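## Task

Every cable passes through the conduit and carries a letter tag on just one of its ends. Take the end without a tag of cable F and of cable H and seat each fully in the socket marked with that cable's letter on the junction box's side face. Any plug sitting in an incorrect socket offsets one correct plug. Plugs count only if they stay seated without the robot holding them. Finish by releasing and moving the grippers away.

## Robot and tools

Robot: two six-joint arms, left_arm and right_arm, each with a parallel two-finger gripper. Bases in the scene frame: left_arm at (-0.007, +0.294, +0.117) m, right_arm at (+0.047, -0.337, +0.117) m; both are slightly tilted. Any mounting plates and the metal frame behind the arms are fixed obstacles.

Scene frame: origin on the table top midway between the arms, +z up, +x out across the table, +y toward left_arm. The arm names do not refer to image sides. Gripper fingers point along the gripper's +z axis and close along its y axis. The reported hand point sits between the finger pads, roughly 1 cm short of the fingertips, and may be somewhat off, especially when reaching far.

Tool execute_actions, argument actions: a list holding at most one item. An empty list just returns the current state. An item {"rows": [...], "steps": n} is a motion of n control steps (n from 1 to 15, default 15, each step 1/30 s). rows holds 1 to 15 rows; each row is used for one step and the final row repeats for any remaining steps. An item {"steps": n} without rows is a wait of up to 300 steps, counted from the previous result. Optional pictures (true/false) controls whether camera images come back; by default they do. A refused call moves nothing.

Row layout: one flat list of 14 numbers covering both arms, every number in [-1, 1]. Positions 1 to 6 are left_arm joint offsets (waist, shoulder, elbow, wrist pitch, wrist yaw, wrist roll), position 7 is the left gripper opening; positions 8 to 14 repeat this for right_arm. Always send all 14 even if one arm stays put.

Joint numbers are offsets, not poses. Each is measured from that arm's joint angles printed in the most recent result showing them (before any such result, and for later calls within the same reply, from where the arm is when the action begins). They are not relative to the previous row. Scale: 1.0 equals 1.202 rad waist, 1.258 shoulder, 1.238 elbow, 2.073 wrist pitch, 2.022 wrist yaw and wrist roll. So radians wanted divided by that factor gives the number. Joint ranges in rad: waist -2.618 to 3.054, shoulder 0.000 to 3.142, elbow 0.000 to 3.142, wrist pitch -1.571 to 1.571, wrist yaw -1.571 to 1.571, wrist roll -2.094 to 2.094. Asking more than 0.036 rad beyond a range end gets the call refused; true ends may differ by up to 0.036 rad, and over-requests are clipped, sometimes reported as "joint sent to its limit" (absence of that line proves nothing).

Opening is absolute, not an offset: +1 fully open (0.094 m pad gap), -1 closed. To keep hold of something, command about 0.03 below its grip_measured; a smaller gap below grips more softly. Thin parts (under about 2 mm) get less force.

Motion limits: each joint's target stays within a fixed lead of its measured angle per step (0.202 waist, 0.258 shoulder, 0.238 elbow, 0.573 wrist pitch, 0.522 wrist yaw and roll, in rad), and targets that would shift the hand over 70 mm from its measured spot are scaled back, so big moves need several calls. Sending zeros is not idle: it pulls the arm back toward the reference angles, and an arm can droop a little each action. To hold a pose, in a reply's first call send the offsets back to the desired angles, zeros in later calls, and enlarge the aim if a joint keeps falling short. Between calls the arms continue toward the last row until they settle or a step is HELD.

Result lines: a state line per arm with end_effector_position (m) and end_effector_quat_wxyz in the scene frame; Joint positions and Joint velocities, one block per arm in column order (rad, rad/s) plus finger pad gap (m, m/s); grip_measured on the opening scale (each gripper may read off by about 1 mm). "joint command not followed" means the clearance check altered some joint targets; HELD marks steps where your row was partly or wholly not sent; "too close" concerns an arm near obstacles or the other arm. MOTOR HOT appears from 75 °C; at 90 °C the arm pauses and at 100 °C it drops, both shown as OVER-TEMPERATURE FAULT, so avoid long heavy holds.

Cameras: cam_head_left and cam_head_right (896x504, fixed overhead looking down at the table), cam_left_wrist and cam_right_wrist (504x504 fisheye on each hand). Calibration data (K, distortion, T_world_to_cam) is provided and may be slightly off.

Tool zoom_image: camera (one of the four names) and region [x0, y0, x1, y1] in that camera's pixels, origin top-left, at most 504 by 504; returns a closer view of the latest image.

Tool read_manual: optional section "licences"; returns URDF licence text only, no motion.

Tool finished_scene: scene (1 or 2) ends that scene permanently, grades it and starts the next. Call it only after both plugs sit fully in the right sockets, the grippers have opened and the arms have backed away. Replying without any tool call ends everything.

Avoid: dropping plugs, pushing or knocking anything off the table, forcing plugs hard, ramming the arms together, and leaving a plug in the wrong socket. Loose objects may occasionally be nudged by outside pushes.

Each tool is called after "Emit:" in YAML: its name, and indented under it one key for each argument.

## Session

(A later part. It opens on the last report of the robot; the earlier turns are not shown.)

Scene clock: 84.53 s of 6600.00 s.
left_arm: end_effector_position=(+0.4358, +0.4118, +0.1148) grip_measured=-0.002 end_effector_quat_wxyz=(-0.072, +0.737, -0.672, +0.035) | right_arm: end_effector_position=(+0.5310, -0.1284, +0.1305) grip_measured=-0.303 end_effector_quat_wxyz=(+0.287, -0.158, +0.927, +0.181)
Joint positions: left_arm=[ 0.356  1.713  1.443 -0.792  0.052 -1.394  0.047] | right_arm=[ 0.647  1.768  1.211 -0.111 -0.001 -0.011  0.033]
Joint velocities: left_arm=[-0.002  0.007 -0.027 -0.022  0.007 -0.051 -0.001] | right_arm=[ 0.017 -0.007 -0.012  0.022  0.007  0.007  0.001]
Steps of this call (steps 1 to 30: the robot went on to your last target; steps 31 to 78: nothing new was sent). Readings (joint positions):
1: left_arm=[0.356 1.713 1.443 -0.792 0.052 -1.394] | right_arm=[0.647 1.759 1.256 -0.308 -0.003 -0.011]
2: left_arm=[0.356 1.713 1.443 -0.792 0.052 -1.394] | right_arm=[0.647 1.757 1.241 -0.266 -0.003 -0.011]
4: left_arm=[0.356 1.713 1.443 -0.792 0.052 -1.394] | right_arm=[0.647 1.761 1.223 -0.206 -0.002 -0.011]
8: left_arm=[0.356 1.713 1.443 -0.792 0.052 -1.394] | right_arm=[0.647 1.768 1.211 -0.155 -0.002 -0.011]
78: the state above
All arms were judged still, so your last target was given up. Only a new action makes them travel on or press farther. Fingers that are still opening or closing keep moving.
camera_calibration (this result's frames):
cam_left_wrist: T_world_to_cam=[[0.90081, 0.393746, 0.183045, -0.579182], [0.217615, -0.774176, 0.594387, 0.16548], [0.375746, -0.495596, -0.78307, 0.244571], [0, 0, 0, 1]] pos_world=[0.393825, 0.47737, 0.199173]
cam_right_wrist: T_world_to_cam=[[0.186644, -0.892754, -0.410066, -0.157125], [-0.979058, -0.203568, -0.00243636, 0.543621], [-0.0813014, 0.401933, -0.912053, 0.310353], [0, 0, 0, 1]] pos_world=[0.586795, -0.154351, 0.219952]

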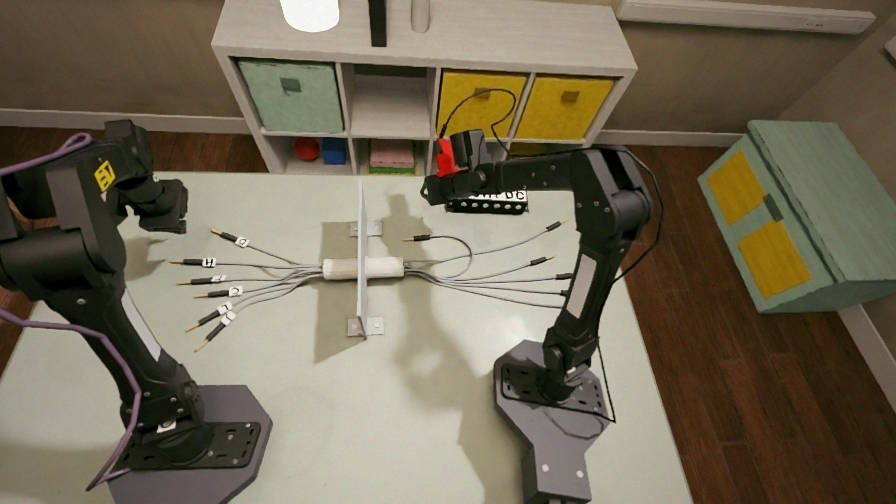

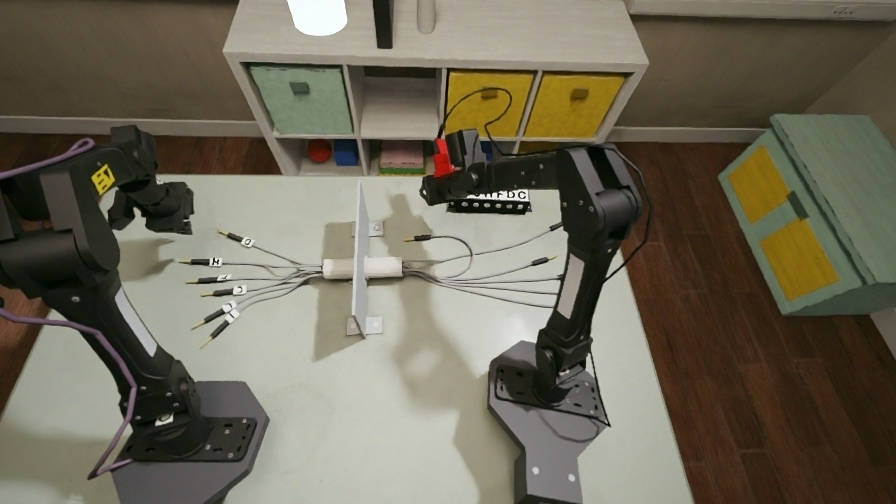

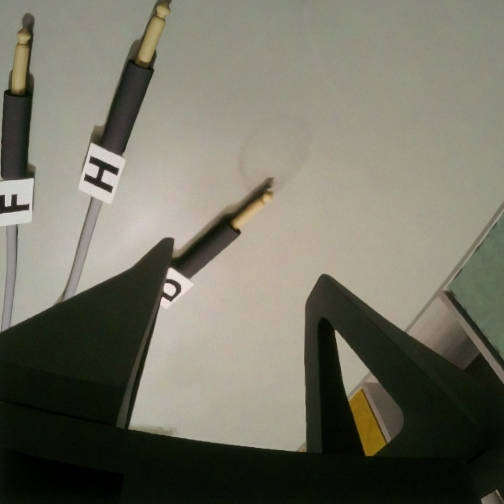

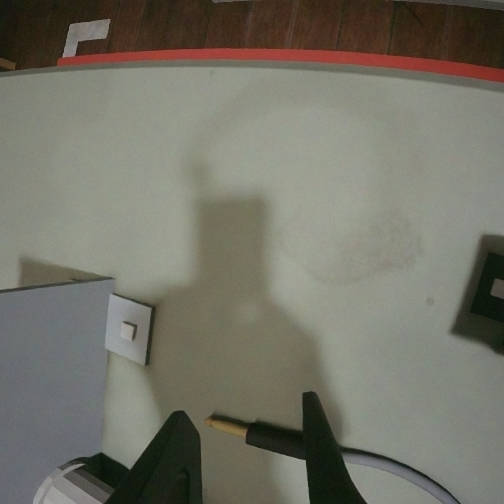

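Emit:
execute_actions:
  actions:
    - {"rows":[[0,0,0,0,0,0,0,-0.124,0,0.1,-0.15,-0.15,-0.3,-0.35],[0,0,0,0,0,0,0,-0.124,0,0.1,-0.15,-0.15,-0.3,-0.35],[0,0,0,0,0,0,0,-0.124,0,0.1,-0.15,-0.15,-0.3,-0.35],[0,0,0,0,0,0,0,-0.124,0.05,0.195,-0.211,-0.3,-0.691,-0.35],[0,0,0,0,0,0,0,-0.124,0.05,0.195,-0.211,-0.3,-0.691,-0.35],[0,0,0,0,0,0,0,-0.124,0.1,0.195,-0.211,-0.3,-0.691,-0.35],[0,0,0,0,0,0,0,-0.124,0.1,0.195,-0.211,-0.3,-0.691,-0.35],[0,0,0,0,0,0,0,-0.124,0.15,0.195,-0.211,-0.3,-0.691,-0.35],[0,0,0,0,0,0,0,-0.124,0.15,0.195,-0.211,-0.3,-0.691,-0.35],[0,0,0,0,0,0,0,-0.124,0.207,0.195,-0.211,-0.3,-0.691,-0.35]],"steps":15}
  pictures: false

Emit:
execute_actions:
  actions:
    - {"steps":20}

Scene clock: 91.23 s of 6600.00 s.
left_arm: end_effector_position=(+0.4359, +0.4114, +0.1148) grip_measured=-0.002 end_effector_quat_wxyz=(-0.071, +0.737, -0.672, +0.036) | right_arm: end_effector_position=(+0.4800, -0.1157, +0.0630) grip_measured=-0.347 end_effector_quat_wxyz=(-0.249, +0.640, -0.669, -0.286)
Joint positions: left_arm=[ 0.356  1.713  1.443 -0.792  0.055 -1.394  0.047] | right_arm=[ 0.483  2.051  1.447 -0.51  -0.551 -1.247  0.031]
Joint velocities: left_arm=[-0.002  0.007 -0.007  0.037  0.051 -0.066  0.001] | right_arm=[-0.002  0.501 -0.002 -0.418 -0.168 -1.018 -0.   ]
Steps of this call (steps 1 to 90: nothing new was sent; then 3.20 s passed at rest; steps 91 to 105: all 15 steps of this action). Readings (joint positions):
91: left_arm=[0.356 1.713 1.443 -0.792 0.053 -1.394] | right_arm=[0.633 1.769 1.227 -0.151 -0.044 -0.082]
92: left_arm=[0.356 1.713 1.443 -0.792 0.053 -1.394] | right_arm=[0.609 1.773 1.254 -0.212 -0.104 -0.181]
94: left_arm=[0.356 1.713 1.443 -0.792 0.054 -1.394] | right_arm=[0.541 1.781 1.308 -0.310 -0.212 -0.359]
98: left_arm=[0.356 1.713 1.443 -0.792 0.054 -1.394] | right_arm=[0.473 1.851 1.434 -0.421 -0.428 -0.745]
105: the state above

Scene clock: 91.90 s of 6600.00 s.
left_arm: end_effector_position=(+0.4359, +0.4114, +0.1148) grip_measured=-0.002 end_effector_quat_wxyz=(-0.071, +0.737, -0.672, +0.036) | right_arm: end_effector_position=(+0.4705, -0.1127, +0.0619) grip_measured=-0.347 end_effector_quat_wxyz=(-0.262, +0.683, -0.617, -0.290)
Joint positions: left_arm=[ 0.356  1.713  1.443 -0.792  0.055 -1.394  0.047] | right_arm=[ 0.483  2.061  1.447 -0.538 -0.584 -1.397  0.031]
Joint velocities: left_arm=[ 0.002  0.002 -0.027  0.022  0.007 -0.007  0.   ] | right_arm=[-0.012 -0.007  0.012  0.037  0.007  0.051  0.   ]
Steps of this call (steps 1 to 20: the robot went on to your last target). Readings (joint positions):
1: left_arm=[0.356 1.713 1.443 -0.792 0.055 -1.394] | right_arm=[0.483 2.063 1.447 -0.523 -0.555 -1.278]
2: left_arm=[0.356 1.713 1.443 -0.792 0.055 -1.394] | right_arm=[0.483 2.067 1.447 -0.532 -0.559 -1.302]
4: left_arm=[0.356 1.713 1.443 -0.792 0.055 -1.394] | right_arm=[0.483 2.065 1.447 -0.538 -0.567 -1.337]
8: left_arm=[0.356 1.713 1.443 -0.792 0.055 -1.394] | right_arm=[0.483 2.061 1.447 -0.538 -0.578 -1.373]
20: the state above
camera_calibration (this result's frames):
cam_left_wrist: T_world_to_cam=[[0.900843, 0.393818, 0.182724, -0.579131], [0.216979, -0.772957, 0.596202, 0.164724], [0.376034, -0.497438, -0.781764, 0.244813], [0, 0, 0, 1]] pos_world=[0.393907, 0.477176, 0.198999]
cam_right_wrist: T_world_to_cam=[[0.976189, -0.0688652, -0.205701, -0.451158], [-0.110853, -0.97347, -0.200168, 0.00435847], [-0.186459, 0.218204, -0.957925, 0.268254], [0, 0, 0, 1]] pos_world=[0.490917, -0.0853603, 0.165036]

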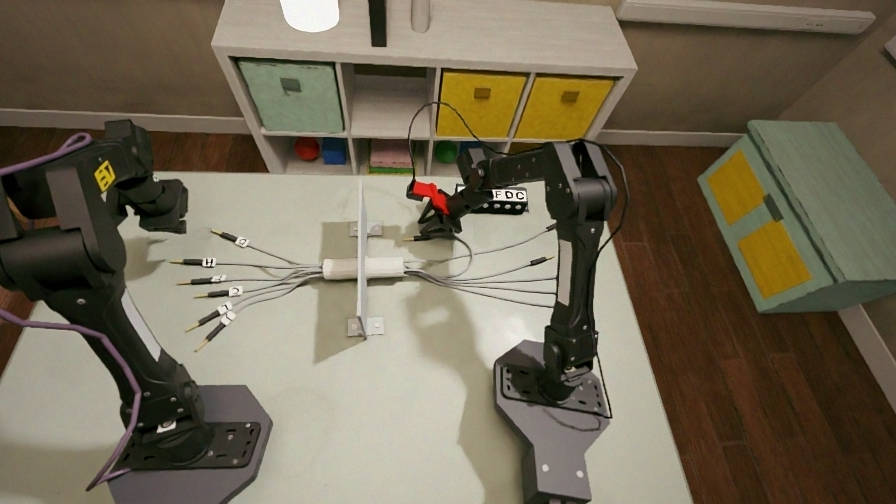

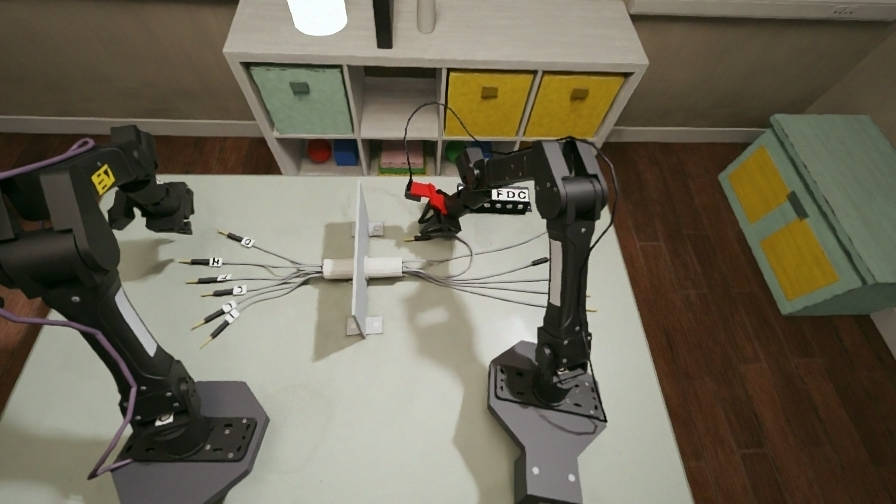

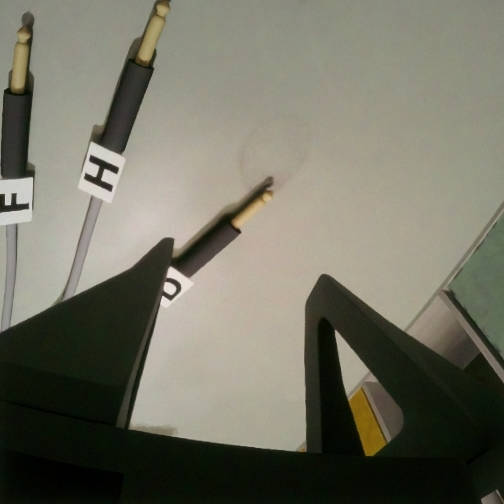

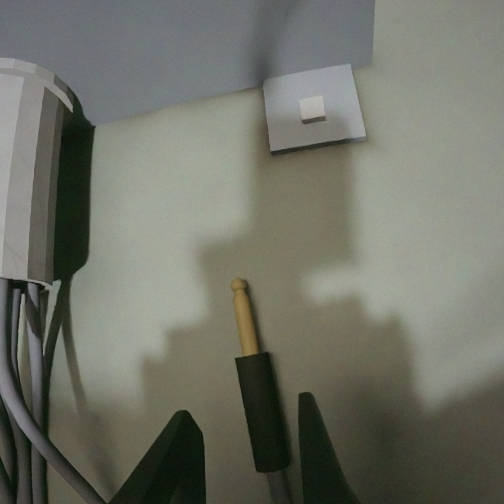

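Emit:
execute_actions:
  actions:
    - {"rows":[[0,0,0,0,0,0,0,0,0.02,-0.02,0.02,0,0,-0.35],[0,0,0,0,0,0,0,0,0.04,-0.04,0.04,0,0,-0.35],[0,0,0,0,0,0,0,0,0.06,-0.058,0.065,0,0,-0.35]],"steps":15}

Scene clock: 93.40 s of 6600.00 s.
left_arm: end_effector_position=(+0.4360, +0.4111, +0.1148) grip_measured=-0.002 end_effector_quat_wxyz=(-0.071, +0.736, -0.672, +0.037) | right_arm: end_effector_position=(+0.4549, -0.1076, +0.0214) grip_measured=-0.347 end_effector_quat_wxyz=(-0.254, +0.682, -0.618, -0.296)
Joint positions: left_arm=[ 0.356  1.713  1.443 -0.792  0.057 -1.394  0.047] | right_arm=[ 0.483  2.14   1.387 -0.422 -0.585 -1.399  0.031]
Joint velocities: left_arm=[-0.007 -0.007 -0.027  0.007  0.007 -0.095  0.   ] | right_arm=[ 0.007 -0.012 -0.012  0.022 -0.007 -0.007 -0.001]
Steps of this call (steps 1 to 15: the robot went on to your last target; steps 16 to 30: nothing new was sent; steps 31 to 45: all 15 steps of this action). Readings (joint positions):
31: left_arm=[0.356 1.713 1.443 -0.792 0.055 -1.394] | right_arm=[0.483 2.062 1.447 -0.536 -0.583 -1.398]
32: left_arm=[0.356 1.713 1.443 -0.792 0.055 -1.394] | right_arm=[0.483 2.066 1.443 -0.522 -0.583 -1.398]
34: left_arm=[0.356 1.713 1.443 -0.792 0.056 -1.394] | right_arm=[0.483 2.082 1.424 -0.475 -0.583 -1.398]
38: left_arm=[0.356 1.713 1.443 -0.792 0.057 -1.394] | right_arm=[0.483 2.134 1.391 -0.439 -0.577 -1.398]
45: the state above
camera_calibration (this result's frames):
cam_left_wrist: T_world_to_cam=[[0.900872, 0.393878, 0.182457, -0.579089], [0.216448, -0.771938, 0.597713, 0.164092], [0.376272, -0.49897, -0.780672, 0.245013], [0, 0, 0, 1]] pos_world=[0.393976, 0.477014, 0.198853]
cam_right_wrist: T_world_to_cam=[[0.972545, -0.0636827, -0.223833, -0.441373], [-0.108567, -0.974906, -0.194348, -0.00179984], [-0.205839, 0.213313, -0.955054, 0.233663], [0, 0, 0, 1]] pos_world=[0.477156, -0.0797059, 0.124017]

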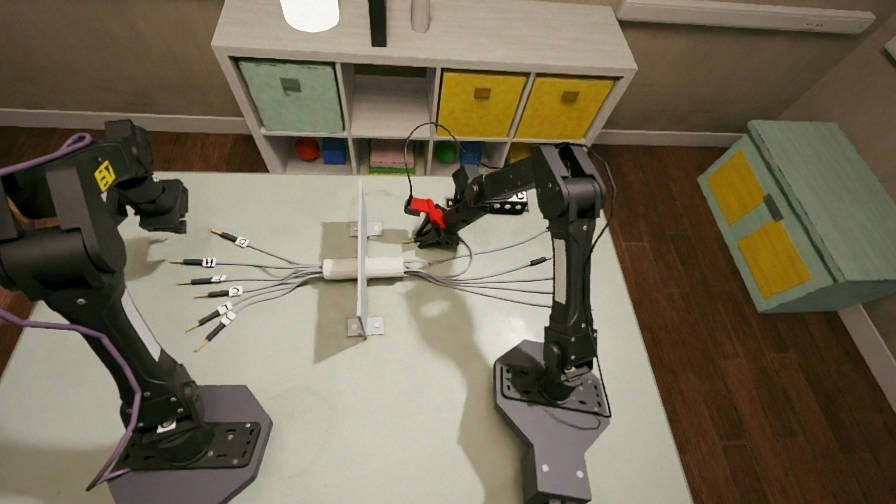

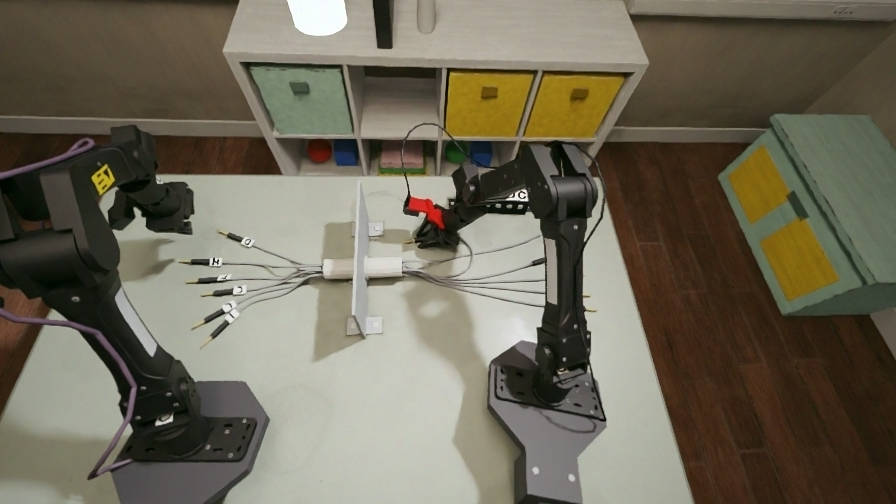

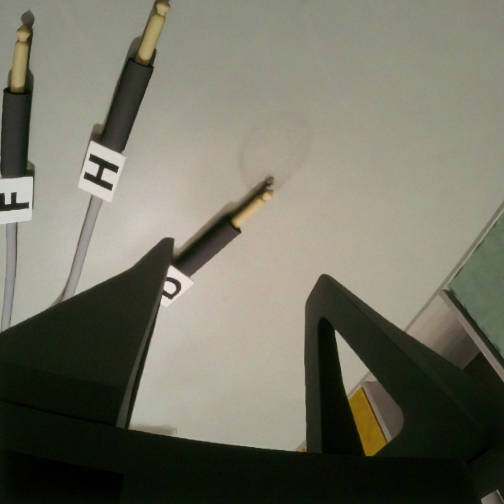

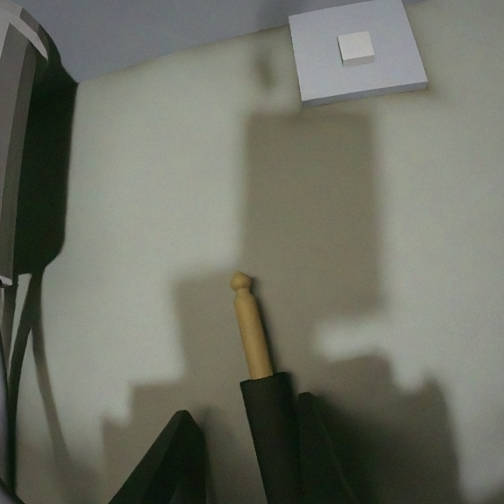

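Emit:
execute_actions:
  actions:
    - {"rows":[[0,0,0,0,0,0,0,0,0.02,0,0,0,0,-0.35],[0,0,0,0,0,0,0,0,0.02,0,0,0,0,-0.35],[0,0,0,0,0,0,0,0,0.02,0,0,0,0,-0.35],[0,0,0,0,0,0,0,0,0.02,0,0,0,0,-0.35],[0,0,0,0,0,0,0,0,0.02,0,0,0,0,-0.35],[0,0,0,0,0,0,0,0,0.02,0,0,0,0,-0.81]],"steps":15}

Scene clock: 95.17 s of 6600.00 s.
left_arm: end_effector_position=(+0.4361, +0.4107, +0.1148) grip_measured=-0.002 end_effector_quat_wxyz=(-0.070, +0.736, -0.672, +0.038) | right_arm: end_effector_position=(+0.4554, -0.1072, +0.0206) grip_measured=-0.764 end_effector_quat_wxyz=(-0.255, +0.682, -0.618, -0.295)
Joint positions: left_arm=[ 0.356  1.713  1.443 -0.792  0.059 -1.394  0.047] | right_arm=[ 0.483  2.142  1.387 -0.416 -0.586 -1.399  0.011]
Joint velocities: left_arm=[ 0.012 -0.002 -0.007  0.022 -0.066 -0.095  0.   ] | right_arm=[-0.007 -0.007  0.007 -0.022 -0.022 -0.037  0.001]
Steps of this call (steps 1 to 15: the robot went on to your last target; steps 16 to 38: nothing new was sent; steps 39 to 53: all 15 steps of this action). Readings (joint positions):
39: left_arm=[0.356 1.713 1.443 -0.792 0.057 -1.394] | right_arm=[0.483 2.140 1.387 -0.418 -0.584 -1.399]
40: left_arm=[0.356 1.713 1.443 -0.792 0.057 -1.394] | right_arm=[0.483 2.141 1.387 -0.418 -0.585 -1.399]
42: left_arm=[0.356 1.713 1.443 -0.792 0.058 -1.394] | right_arm=[0.483 2.141 1.387 -0.418 -0.586 -1.399]
46: left_arm=[0.356 1.713 1.443 -0.792 0.058 -1.394] | right_arm=[0.483 2.142 1.387 -0.416 -0.585 -1.399]
53: the state above
camera_calibration (this result's frames):
cam_left_wrist: T_world_to_cam=[[0.900905, 0.393949, 0.182137, -0.579038], [0.215811, -0.770712, 0.599524, 0.163335], [0.376557, -0.500807, -0.779357, 0.245251], [0, 0, 0, 1]] pos_world=[0.394058, 0.476819, 0.198679]
cam_right_wrist: T_world_to_cam=[[0.973057, -0.0639586, -0.221517, -0.442317], [-0.108592, -0.974653, -0.195601, -0.00149074], [-0.203392, 0.214385, -0.955338, 0.231857], [0, 0, 0, 1]] pos_world=[0.477395, -0.0794497, 0.123229]

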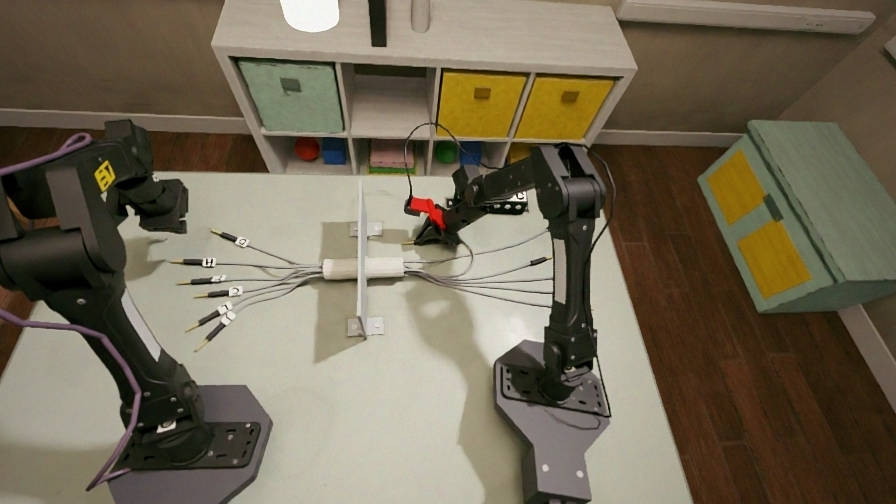

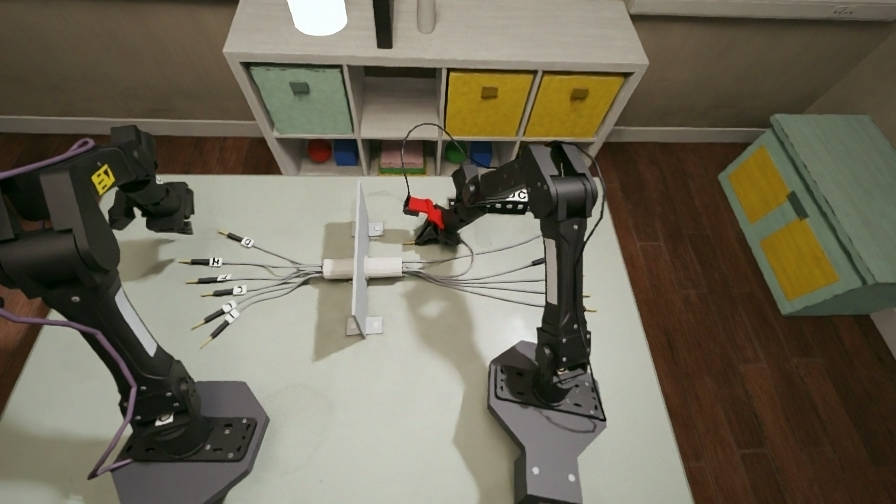

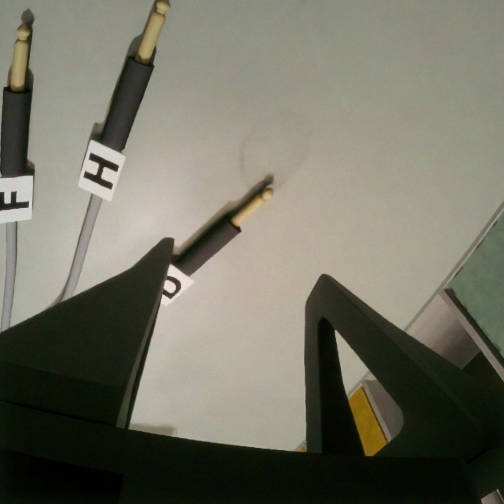

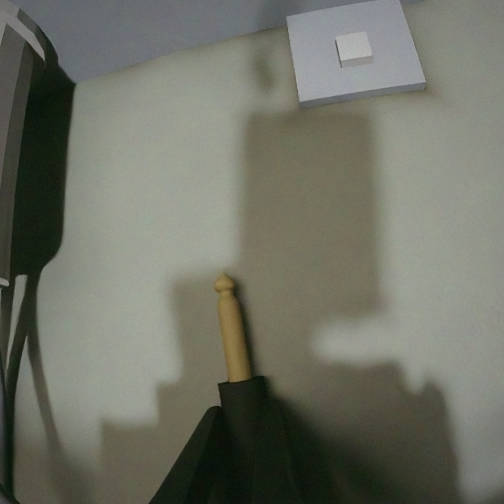

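Emit:
execute_actions:
  actions:
    - {"rows":[[0,0,0,0,0,0,0,0,-0.03,0.03,-0.03,0,0,-0.81],[0,0,0,0,0,0,0,0,-0.06,0.05,-0.06,0,0,-0.81],[0,0,0,0,0,0,0,0,-0.1,0.05,-0.08,0,0,-0.81],[0,0,0,0,0,0,0,0,-0.15,0.05,-0.09,0.05,0.05,-0.81],[0,0,0,0,0,0,0,0,-0.2,0.05,-0.09,0.1,0.12,-0.81],[0,0,0,0,0,0,0,0,-0.25,0.02,-0.09,0.15,0.2,-0.81],[0,0,0,0,0,0,0,0,-0.3,0,-0.06,0.2,0.28,-0.81],[0,0,0,0,0,0,0,-0.02,-0.34,-0.05,-0.02,0.25,0.36,-0.81],[0,0,0,0,0,0,0,-0.03,-0.38,-0.12,0.02,0.3,0.44,-0.81],[0,0,0,0,0,0,0,-0.04,-0.42,-0.2,0.07,0.35,0.52,-0.81],[0,0,0,0,0,0,0,-0.056,-0.45,-0.28,0.12,0.4,0.6,-0.81],[0,0,0,0,0,0,0,-0.056,-0.47,-0.34,0.16,0.446,0.66,-0.81],[0,0,0,0,0,0,0,-0.056,-0.48,-0.4,0.2,0.446,0.713,-0.81]],"steps":15}
  pictures: false

Emit:
execute_actions:
  actions:
    - {"steps":25}

Scene clock: 100.57 s of 6600.00 s.
left_arm: end_effector_position=(+0.4362, +0.4104, +0.1148) grip_measured=-0.002 end_effector_quat_wxyz=(-0.070, +0.736, -0.672, +0.039) | right_arm: end_effector_position=(+0.5131, -0.2694, +0.1307) grip_measured=-0.764 end_effector_quat_wxyz=(+0.291, -0.309, +0.905, -0.012)
Joint positions: left_arm=[ 0.356  1.713  1.443 -0.792  0.061 -1.394  0.047] | right_arm=[ 0.42   1.527  1.004 -0.154  0.103 -0.559  0.011]
Joint velocities: left_arm=[-0.012 -0.002 -0.007 -0.081  0.022 -0.081  0.   ] | right_arm=[-0.3   -0.613 -1.458  1.179  1.59   2.821  0.001]
Steps of this call (steps 1 to 15: the robot went on to your last target; steps 16 to 90: nothing new was sent; then 1.90 s passed at rest; steps 91 to 105: all 15 steps of this action). Readings (joint positions):
91: left_arm=[0.356 1.713 1.443 -0.792 0.059 -1.394] | right_arm=[0.483 2.141 1.389 -0.420 -0.585 -1.399]
92: left_arm=[0.356 1.713 1.443 -0.792 0.059 -1.394] | right_arm=[0.483 2.139 1.395 -0.437 -0.582 -1.399]
94: left_arm=[0.356 1.713 1.443 -0.792 0.060 -1.394] | right_arm=[0.483 2.111 1.400 -0.486 -0.562 -1.387]
98: left_arm=[0.356 1.713 1.443 -0.792 0.060 -1.394] | right_arm=[0.482 1.952 1.391 -0.526 -0.399 -1.180]
105: the state above

Scene clock: 101.40 s of 6600.00 s.
left_arm: end_effector_position=(+0.4362, +0.4104, +0.1148) grip_measured=-0.002 end_effector_quat_wxyz=(-0.070, +0.736, -0.672, +0.039) | right_arm: end_effector_position=(+0.5001, -0.3077, +0.1017) grip_measured=-0.763 end_effector_quat_wxyz=(+0.286, +0.002, +0.958, -0.027)
Joint positions: left_arm=[ 0.356  1.713  1.443 -0.792  0.061 -1.394  0.047] | right_arm=[ 0.409  1.547  0.891 -0.021  0.307  0.032  0.011]
Joint velocities: left_arm=[ 0.002  0.002 -0.012 -0.007  0.007  0.022 -0.   ] | right_arm=[-0.017  0.002 -0.017  0.007 -0.007  0.051  0.   ]
Steps of this call (steps 1 to 25: the robot went on to your last target). Readings (joint positions):
1: left_arm=[0.356 1.713 1.443 -0.792 0.061 -1.394] | right_arm=[0.412 1.517 0.964 -0.124 0.150 -0.461]
2: left_arm=[0.356 1.713 1.443 -0.792 0.061 -1.394] | right_arm=[0.409 1.520 0.936 -0.105 0.186 -0.366]
4: left_arm=[0.356 1.713 1.443 -0.792 0.061 -1.394] | right_arm=[0.409 1.536 0.902 -0.089 0.233 -0.221]
8: left_arm=[0.356 1.713 1.443 -0.792 0.061 -1.394] | right_arm=[0.409 1.547 0.891 -0.066 0.279 -0.069]
25: the state above
camera_calibration (this result's frames):
cam_left_wrist: T_world_to_cam=[[0.900934, 0.394007, 0.18187, -0.578996], [0.21528, -0.769687, 0.60103, 0.162703], [0.376793, -0.502335, -0.778259, 0.245448], [0, 0, 0, 1]] pos_world=[0.394127, 0.476656, 0.198535]
cam_right_wrist: T_world_to_cam=[[-0.225942, -0.967357, -0.114766, -0.169834], [-0.973916, 0.226847, 0.00529155, 0.605805], [0.0209155, 0.112968, -0.993378, 0.221909], [0, 0, 0, 1]] pos_world=[0.546989, -0.326784, 0.197742]

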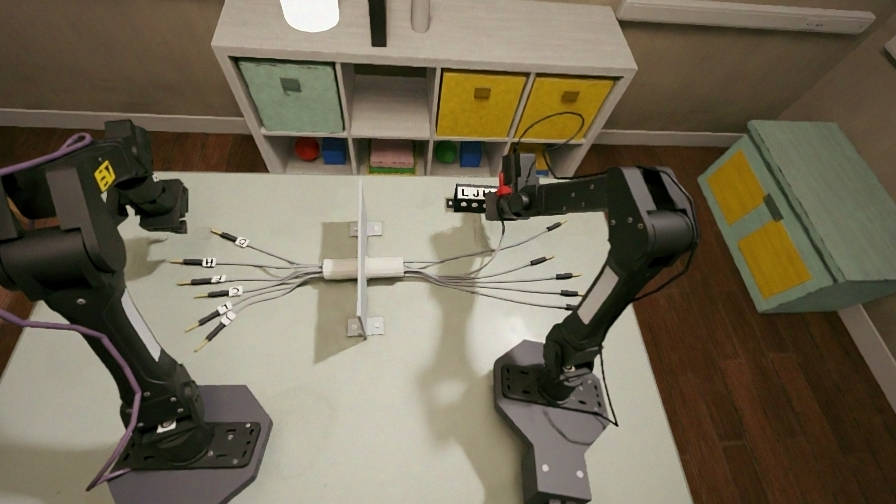

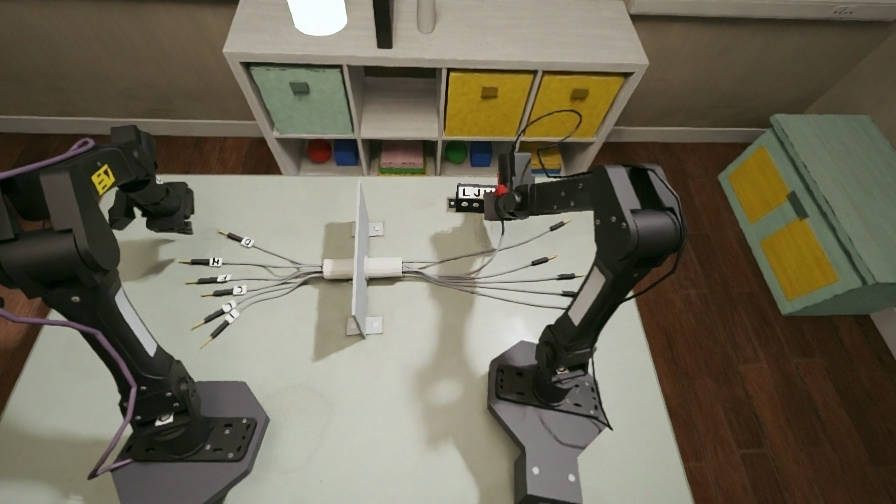

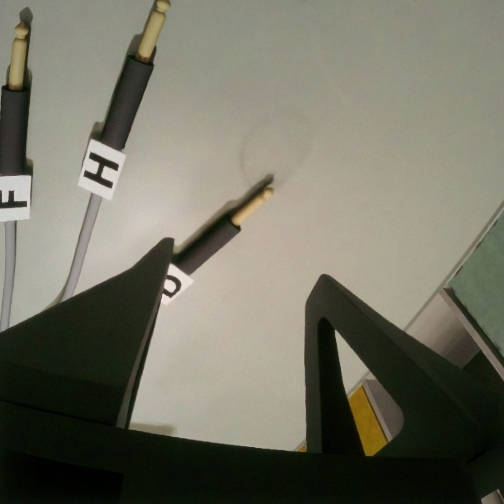

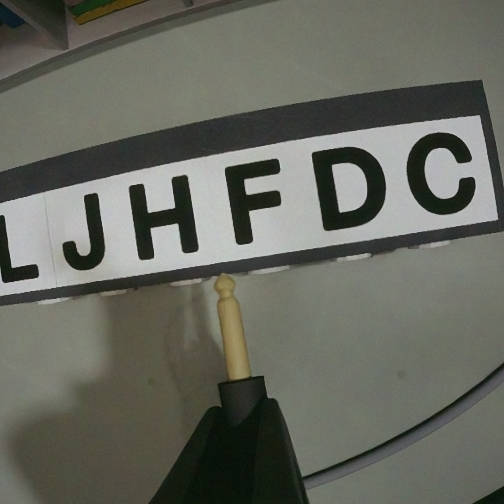

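Emit:
execute_actions:
  actions:
    - {"rows":[[0,0,0,0,0,0,0,0,-0.04,-0.07,0.04,0,0,-0.81],[0,0,0,0,0,0,0,0,-0.06,-0.14,0.08,0,0,-0.81],[0,0,0,0,0,0,0,0,-0.077,-0.2,0.12,0,0,-0.81],[0,0,0,0,0,0,0,0,-0.077,-0.25,0.16,0,0,-0.81],[0,0,0,0,0,0,0,0,-0.077,-0.28,0.2,0,0,-0.81],[0,0,0,0,0,0,0,0,-0.077,-0.29,0.23,0,0,-0.81],[0,0,0,0,0,0,0,0,-0.05,-0.3,0.26,0,0,-0.81],[0,0,0,0,0,0,0,0,-0.02,-0.3,0.29,0,0,-0.81],[0,0,0,0,0,0,0,0,0.01,-0.3,0.31,0,0,-0.81],[0,0,0,0,0,0,0,0,0.04,-0.3,0.33,0,0,-0.81],[0,0,0,0,0,0,0,0.005,0.07,-0.3,0.35,0.006,0.005,-0.81],[0,0,0,0,0,0,0,0.005,0.09,-0.3,0.365,0.006,0.005,-0.81]],"steps":15}
  pictures: false

Emit:
execute_actions:
  actions:
    - {"steps":15}

Scene clock: 104.03 s of 6600.00 s.
left_arm: end_effector_position=(+0.4363, +0.4101, +0.1148) grip_measured=-0.002 end_effector_quat_wxyz=(-0.069, +0.736, -0.672, +0.039) | right_arm: end_effector_position=(+0.4532, -0.3054, +0.0449) grip_measured=-0.763 end_effector_quat_wxyz=(+0.349, +0.021, +0.937, -0.020)
Joint positions: left_arm=[ 0.356  1.713  1.443 -0.792  0.063 -1.394  0.047] | right_arm=[0.409 1.654 0.516 0.6   0.309 0.034 0.011]
Joint velocities: left_arm=[ 0.007  0.002  0.002 -0.051  0.007 -0.051 -0.   ] | right_arm=[ 0.007  0.227 -0.002  0.535  0.022  0.037  0.   ]
Steps of this call (steps 1 to 30: the robot went on to your last target; steps 31 to 64: nothing new was sent; steps 65 to 79: all 15 steps of this action). Readings (joint positions):
65: left_arm=[0.356 1.713 1.443 -0.792 0.061 -1.394] | right_arm=[0.409 1.545 0.881 -0.006 0.308 0.034]
66: left_arm=[0.356 1.713 1.443 -0.792 0.062 -1.394] | right_arm=[0.409 1.534 0.850 0.032 0.308 0.034]
68: left_arm=[0.356 1.713 1.443 -0.792 0.062 -1.394] | right_arm=[0.409 1.492 0.734 0.130 0.308 0.034]
72: left_arm=[0.356 1.713 1.443 -0.792 0.062 -1.394] | right_arm=[0.409 1.484 0.536 0.302 0.308 0.034]
79: the state above

Scene clock: 104.53 s of 6600.00 s.
left_arm: end_effector_position=(+0.4363, +0.4101, +0.1148) grip_measured=-0.002 end_effector_quat_wxyz=(-0.069, +0.736, -0.672, +0.039) | right_arm: end_effector_position=(+0.4716, -0.3059, +0.0615) grip_measured=-0.763 end_effector_quat_wxyz=(+0.397, +0.035, +0.917, -0.015)
Joint positions: left_arm=[ 0.356  1.713  1.443 -0.792  0.063 -1.394  0.047] | right_arm=[0.409 1.66  0.516 0.712 0.313 0.034 0.011]
Joint velocities: left_arm=[-0.007 -0.017  0.002  0.007 -0.037  0.007  0.   ] | right_arm=[ 0.017  0.002  0.027  0.022  0.022 -0.051  0.   ]
Steps of this call (steps 1 to 15: the robot went on to your last target). Readings (joint positions):
1: left_arm=[0.356 1.713 1.443 -0.792 0.063 -1.394] | right_arm=[0.409 1.659 0.516 0.619 0.310 0.034]
2: left_arm=[0.356 1.713 1.443 -0.792 0.063 -1.394] | right_arm=[0.409 1.660 0.516 0.635 0.310 0.034]
4: left_arm=[0.356 1.713 1.443 -0.792 0.063 -1.394] | right_arm=[0.409 1.660 0.516 0.667 0.311 0.034]
8: left_arm=[0.356 1.713 1.443 -0.792 0.063 -1.394] | right_arm=[0.409 1.660 0.516 0.698 0.312 0.034]
15: the state above
camera_calibration (this result's frames):
cam_left_wrist: T_world_to_cam=[[0.900962, 0.394065, 0.181602, -0.578953], [0.214748, -0.768659, 0.602534, 0.162071], [0.377028, -0.503862, -0.777157, 0.245644], [0, 0, 0, 1]] pos_world=[0.394196, 0.476493, 0.198391]
cam_right_wrist: T_world_to_cam=[[-0.236343, -0.949138, -0.208036, -0.162989], [-0.936276, 0.279712, -0.212479, 0.589697], [0.259862, 0.144561, -0.954764, 0.0769838], [0, 0, 0, 1]] pos_world=[0.493593, -0.330773, 0.164892]

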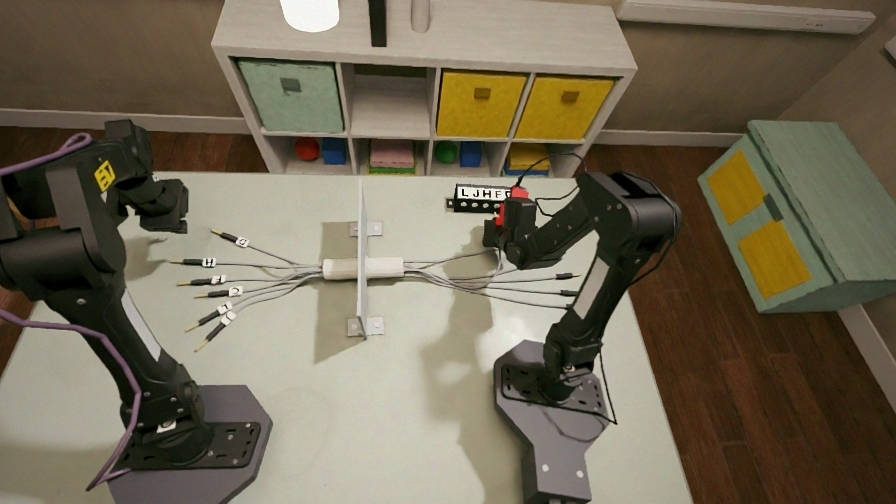

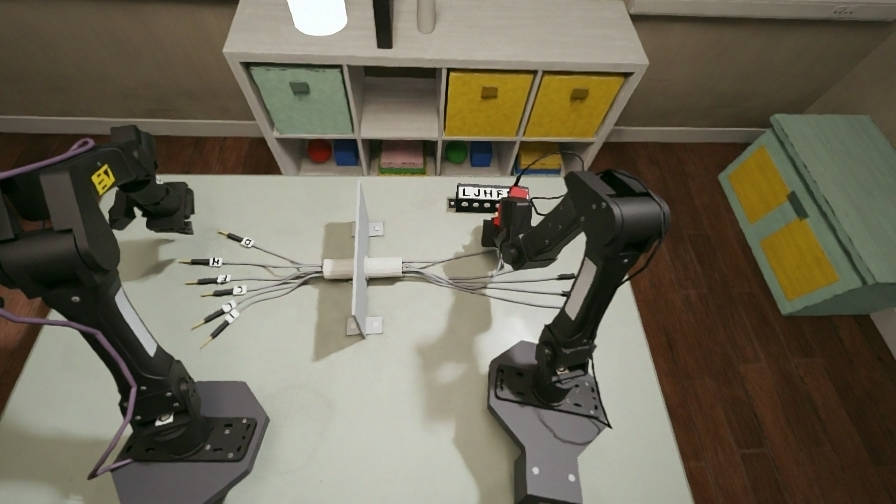

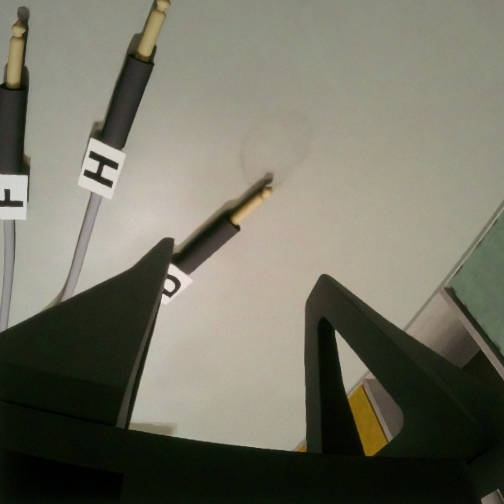

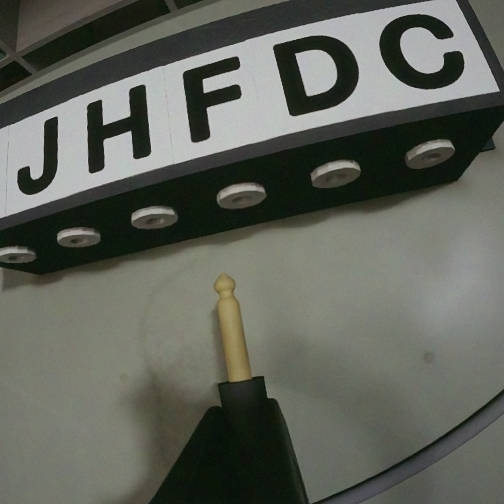

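Emit:
execute_actions:
  actions:
    - {"rows":[[0,0,0,0,0,0,0,-0.02,0.02,0.03,-0.01,-0.01,0,-0.81],[0,0,0,0,0,0,0,-0.03,0.04,0.05,-0.015,-0.015,0,-0.81],[0,0,0,0,0,0,0,-0.04,0.055,0.07,-0.024,-0.02,0,-0.81]],"steps":15}

Scene clock: 111.23 s of 6600.00 s.
left_arm: end_effector_position=(+0.4364, +0.4097, +0.1148) grip_measured=-0.002 end_effector_quat_wxyz=(-0.069, +0.736, -0.672, +0.040) | right_arm: end_effector_position=(+0.4794, -0.3146, +0.0449) grip_measured=-0.763 end_effector_quat_wxyz=(+0.375, +0.039, +0.926, -0.017)
Joint positions: left_arm=[ 0.356  1.713  1.443 -0.792  0.065 -1.394  0.047] | right_arm=[0.367 1.72  0.575 0.671 0.281 0.034 0.011]
Joint velocities: left_arm=[-0.002 -0.012  0.002  0.022 -0.051 -0.022  0.001] | right_arm=[-0.012 -0.012  0.012 -0.066 -0.007 -0.022 -0.   ]
Steps of this call (steps 1 to 15: the robot went on to your last target; steps 16 to 90: nothing new was sent; then 3.20 s passed at rest; steps 91 to 105: all 15 steps of this action). Readings (joint positions):
91: left_arm=[0.356 1.713 1.443 -0.792 0.063 -1.394] | right_arm=[0.408 1.660 0.516 0.713 0.311 0.034]
92: left_arm=[0.356 1.713 1.443 -0.792 0.063 -1.394] | right_arm=[0.403 1.666 0.521 0.709 0.306 0.034]
94: left_arm=[0.356 1.713 1.443 -0.792 0.064 -1.394] | right_arm=[0.386 1.695 0.551 0.695 0.296 0.034]
98: left_arm=[0.356 1.713 1.443 -0.792 0.065 -1.394] | right_arm=[0.367 1.720 0.575 0.680 0.289 0.034]
105: the state above
camera_calibration (this result's frames):
cam_left_wrist: T_world_to_cam=[[0.900991, 0.394122, 0.181335, -0.57891], [0.214216, -0.767628, 0.604036, 0.161438], [0.377262, -0.505386, -0.776053, 0.245839], [0, 0, 0, 1]] pos_world=[0.394264, 0.476329, 0.198247]
cam_right_wrist: T_world_to_cam=[[-0.254863, -0.946409, -0.19838, -0.163504], [-0.942216, 0.289184, -0.169121, 0.599793], [0.217426, 0.143814, -0.965424, 0.0809239], [0, 0, 0, 1]] pos_world=[0.505868, -0.33983, 0.147128]

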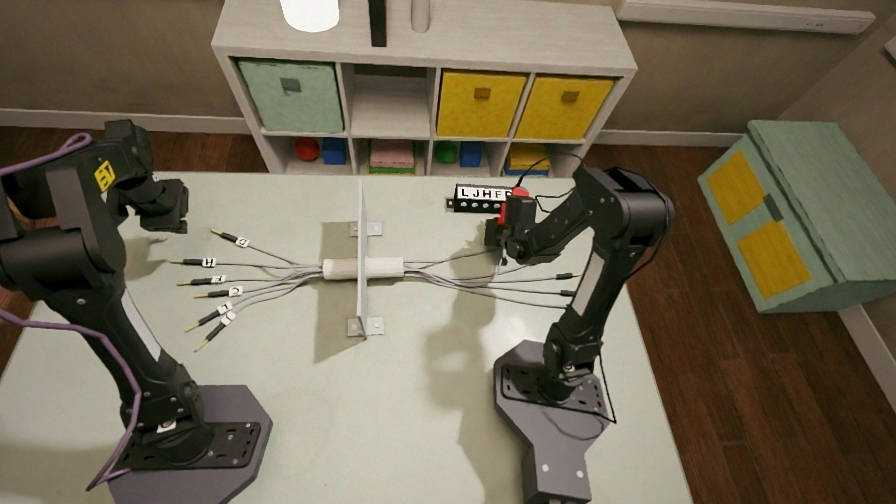

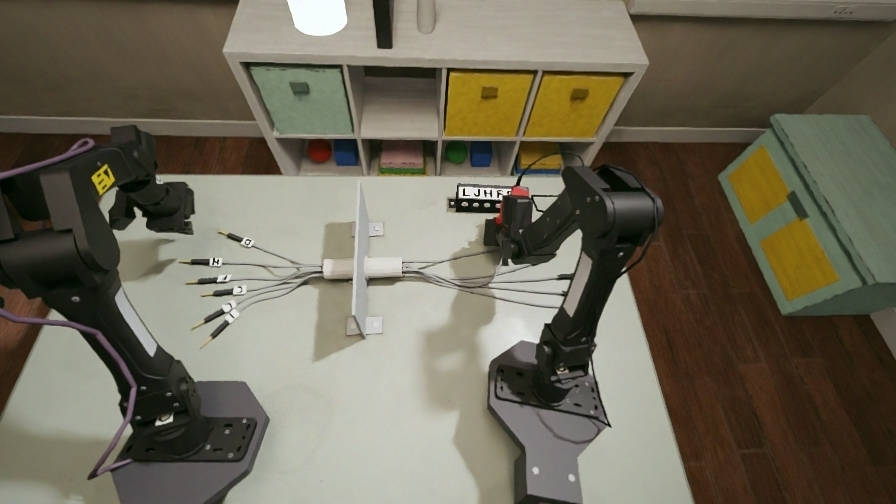

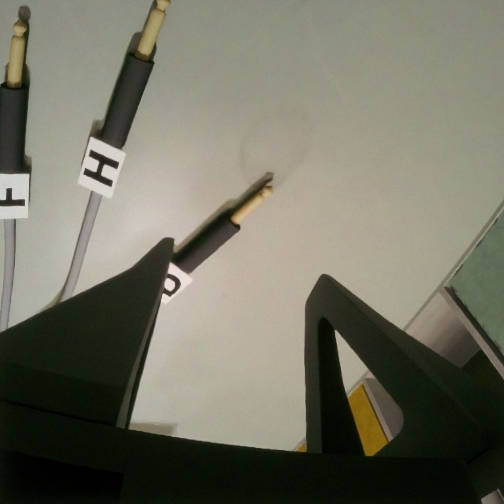

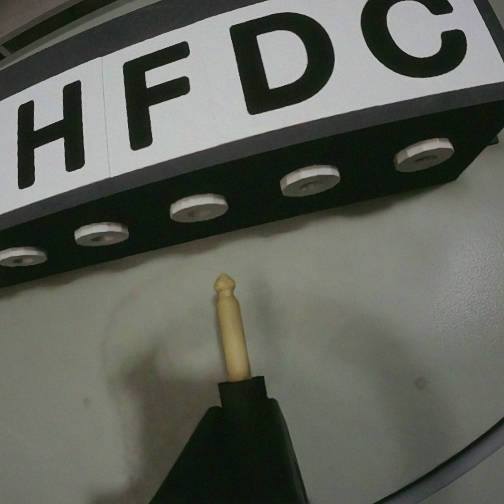

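Emit:
execute_actions:
  actions: []

Scene clock: 114.57 s of 6600.00 s.
left_arm: end_effector_position=(+0.4364, +0.4097, +0.1148) grip_measured=-0.002 end_effector_quat_wxyz=(-0.069, +0.736, -0.672, +0.040) | right_arm: end_effector_position=(+0.4791, -0.3143, +0.0446) grip_measured=-0.763 end_effector_quat_wxyz=(+0.375, +0.039, +0.926, -0.017)
Joint positions: left_arm=[ 0.356  1.713  1.443 -0.792  0.065 -1.394  0.047] | right_arm=[0.367 1.72  0.575 0.669 0.28  0.034 0.011]
Joint velocities: left_arm=[-0.022 -0.007 -0.002 -0.037 -0.007  0.007  0.001] | right_arm=[ 0.002  0.002  0.002 -0.066 -0.022 -0.007 -0.002]
Steps of this call (steps 1 to 15: the robot went on to your last target; steps 16 to 90: nothing new was sent; then 0.33 s passed at rest). Readings (joint positions):
1: left_arm=[0.356 1.713 1.443 -0.792 0.065 -1.394] | right_arm=[0.367 1.720 0.575 0.670 0.281 0.034]
2: left_arm=[0.356 1.713 1.443 -0.792 0.065 -1.394] | right_arm=[0.367 1.720 0.575 0.670 0.281 0.034]
4: left_arm=[0.356 1.713 1.443 -0.792 0.065 -1.394] | right_arm=[0.367 1.720 0.575 0.669 0.281 0.034]
8: left_arm=[0.356 1.713 1.443 -0.792 0.065 -1.394] | right_arm=[0.367 1.720 0.575 0.669 0.280 0.034]
90: the state above
All arms were judged still, so your last target was given up. Only a new action makes them travel on or press farther. Fingers that are still opening or closing keep moving.
camera_calibration (this result's frames):
cam_left_wrist: T_world_to_cam=[[0.900991, 0.394122, 0.181335, -0.57891], [0.214216, -0.767628, 0.604036, 0.161438], [0.377262, -0.505386, -0.776053, 0.245839], [0, 0, 0, 1]] pos_world=[0.394264, 0.476329, 0.198247]
cam_right_wrist: T_world_to_cam=[[-0.253895, -0.94657, -0.198855, -0.163847], [-0.942843, 0.288083, -0.167498, 0.599315], [0.215836, 0.144962, -0.965609, 0.081815], [0, 0, 0, 1]] pos_world=[0.505802, -0.339605, 0.146804]

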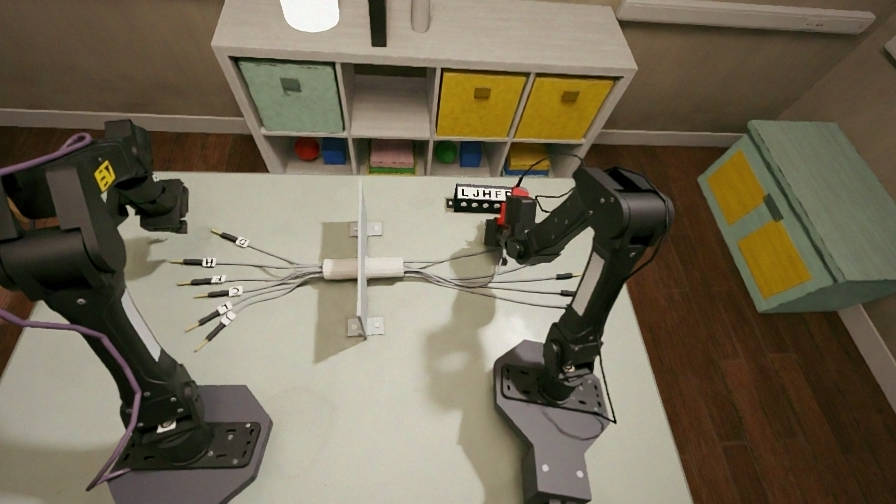

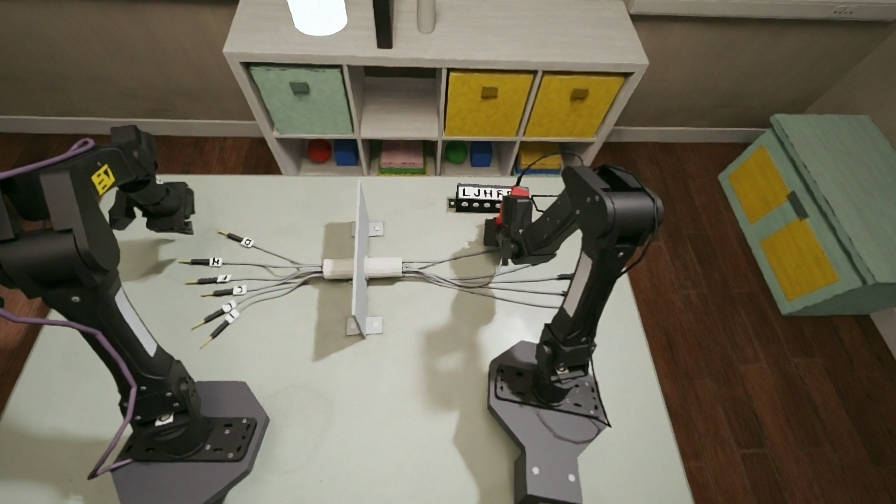

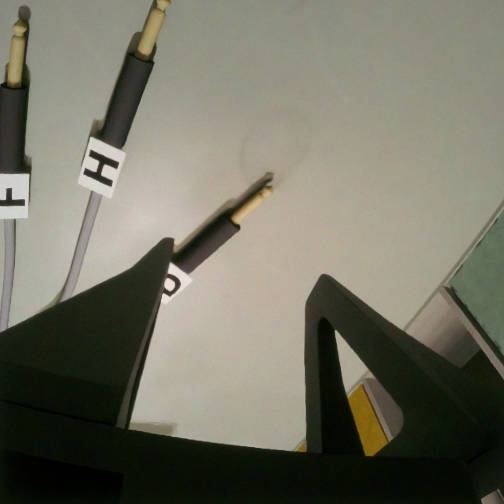

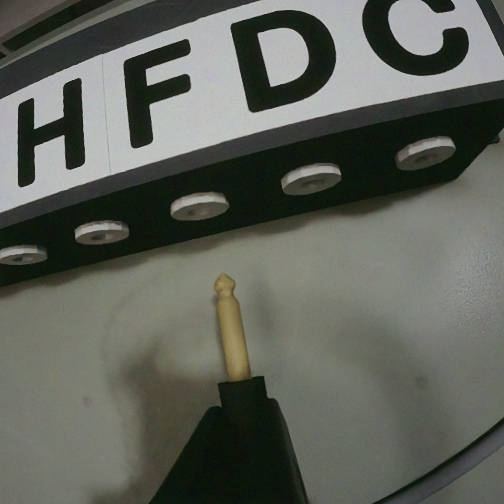

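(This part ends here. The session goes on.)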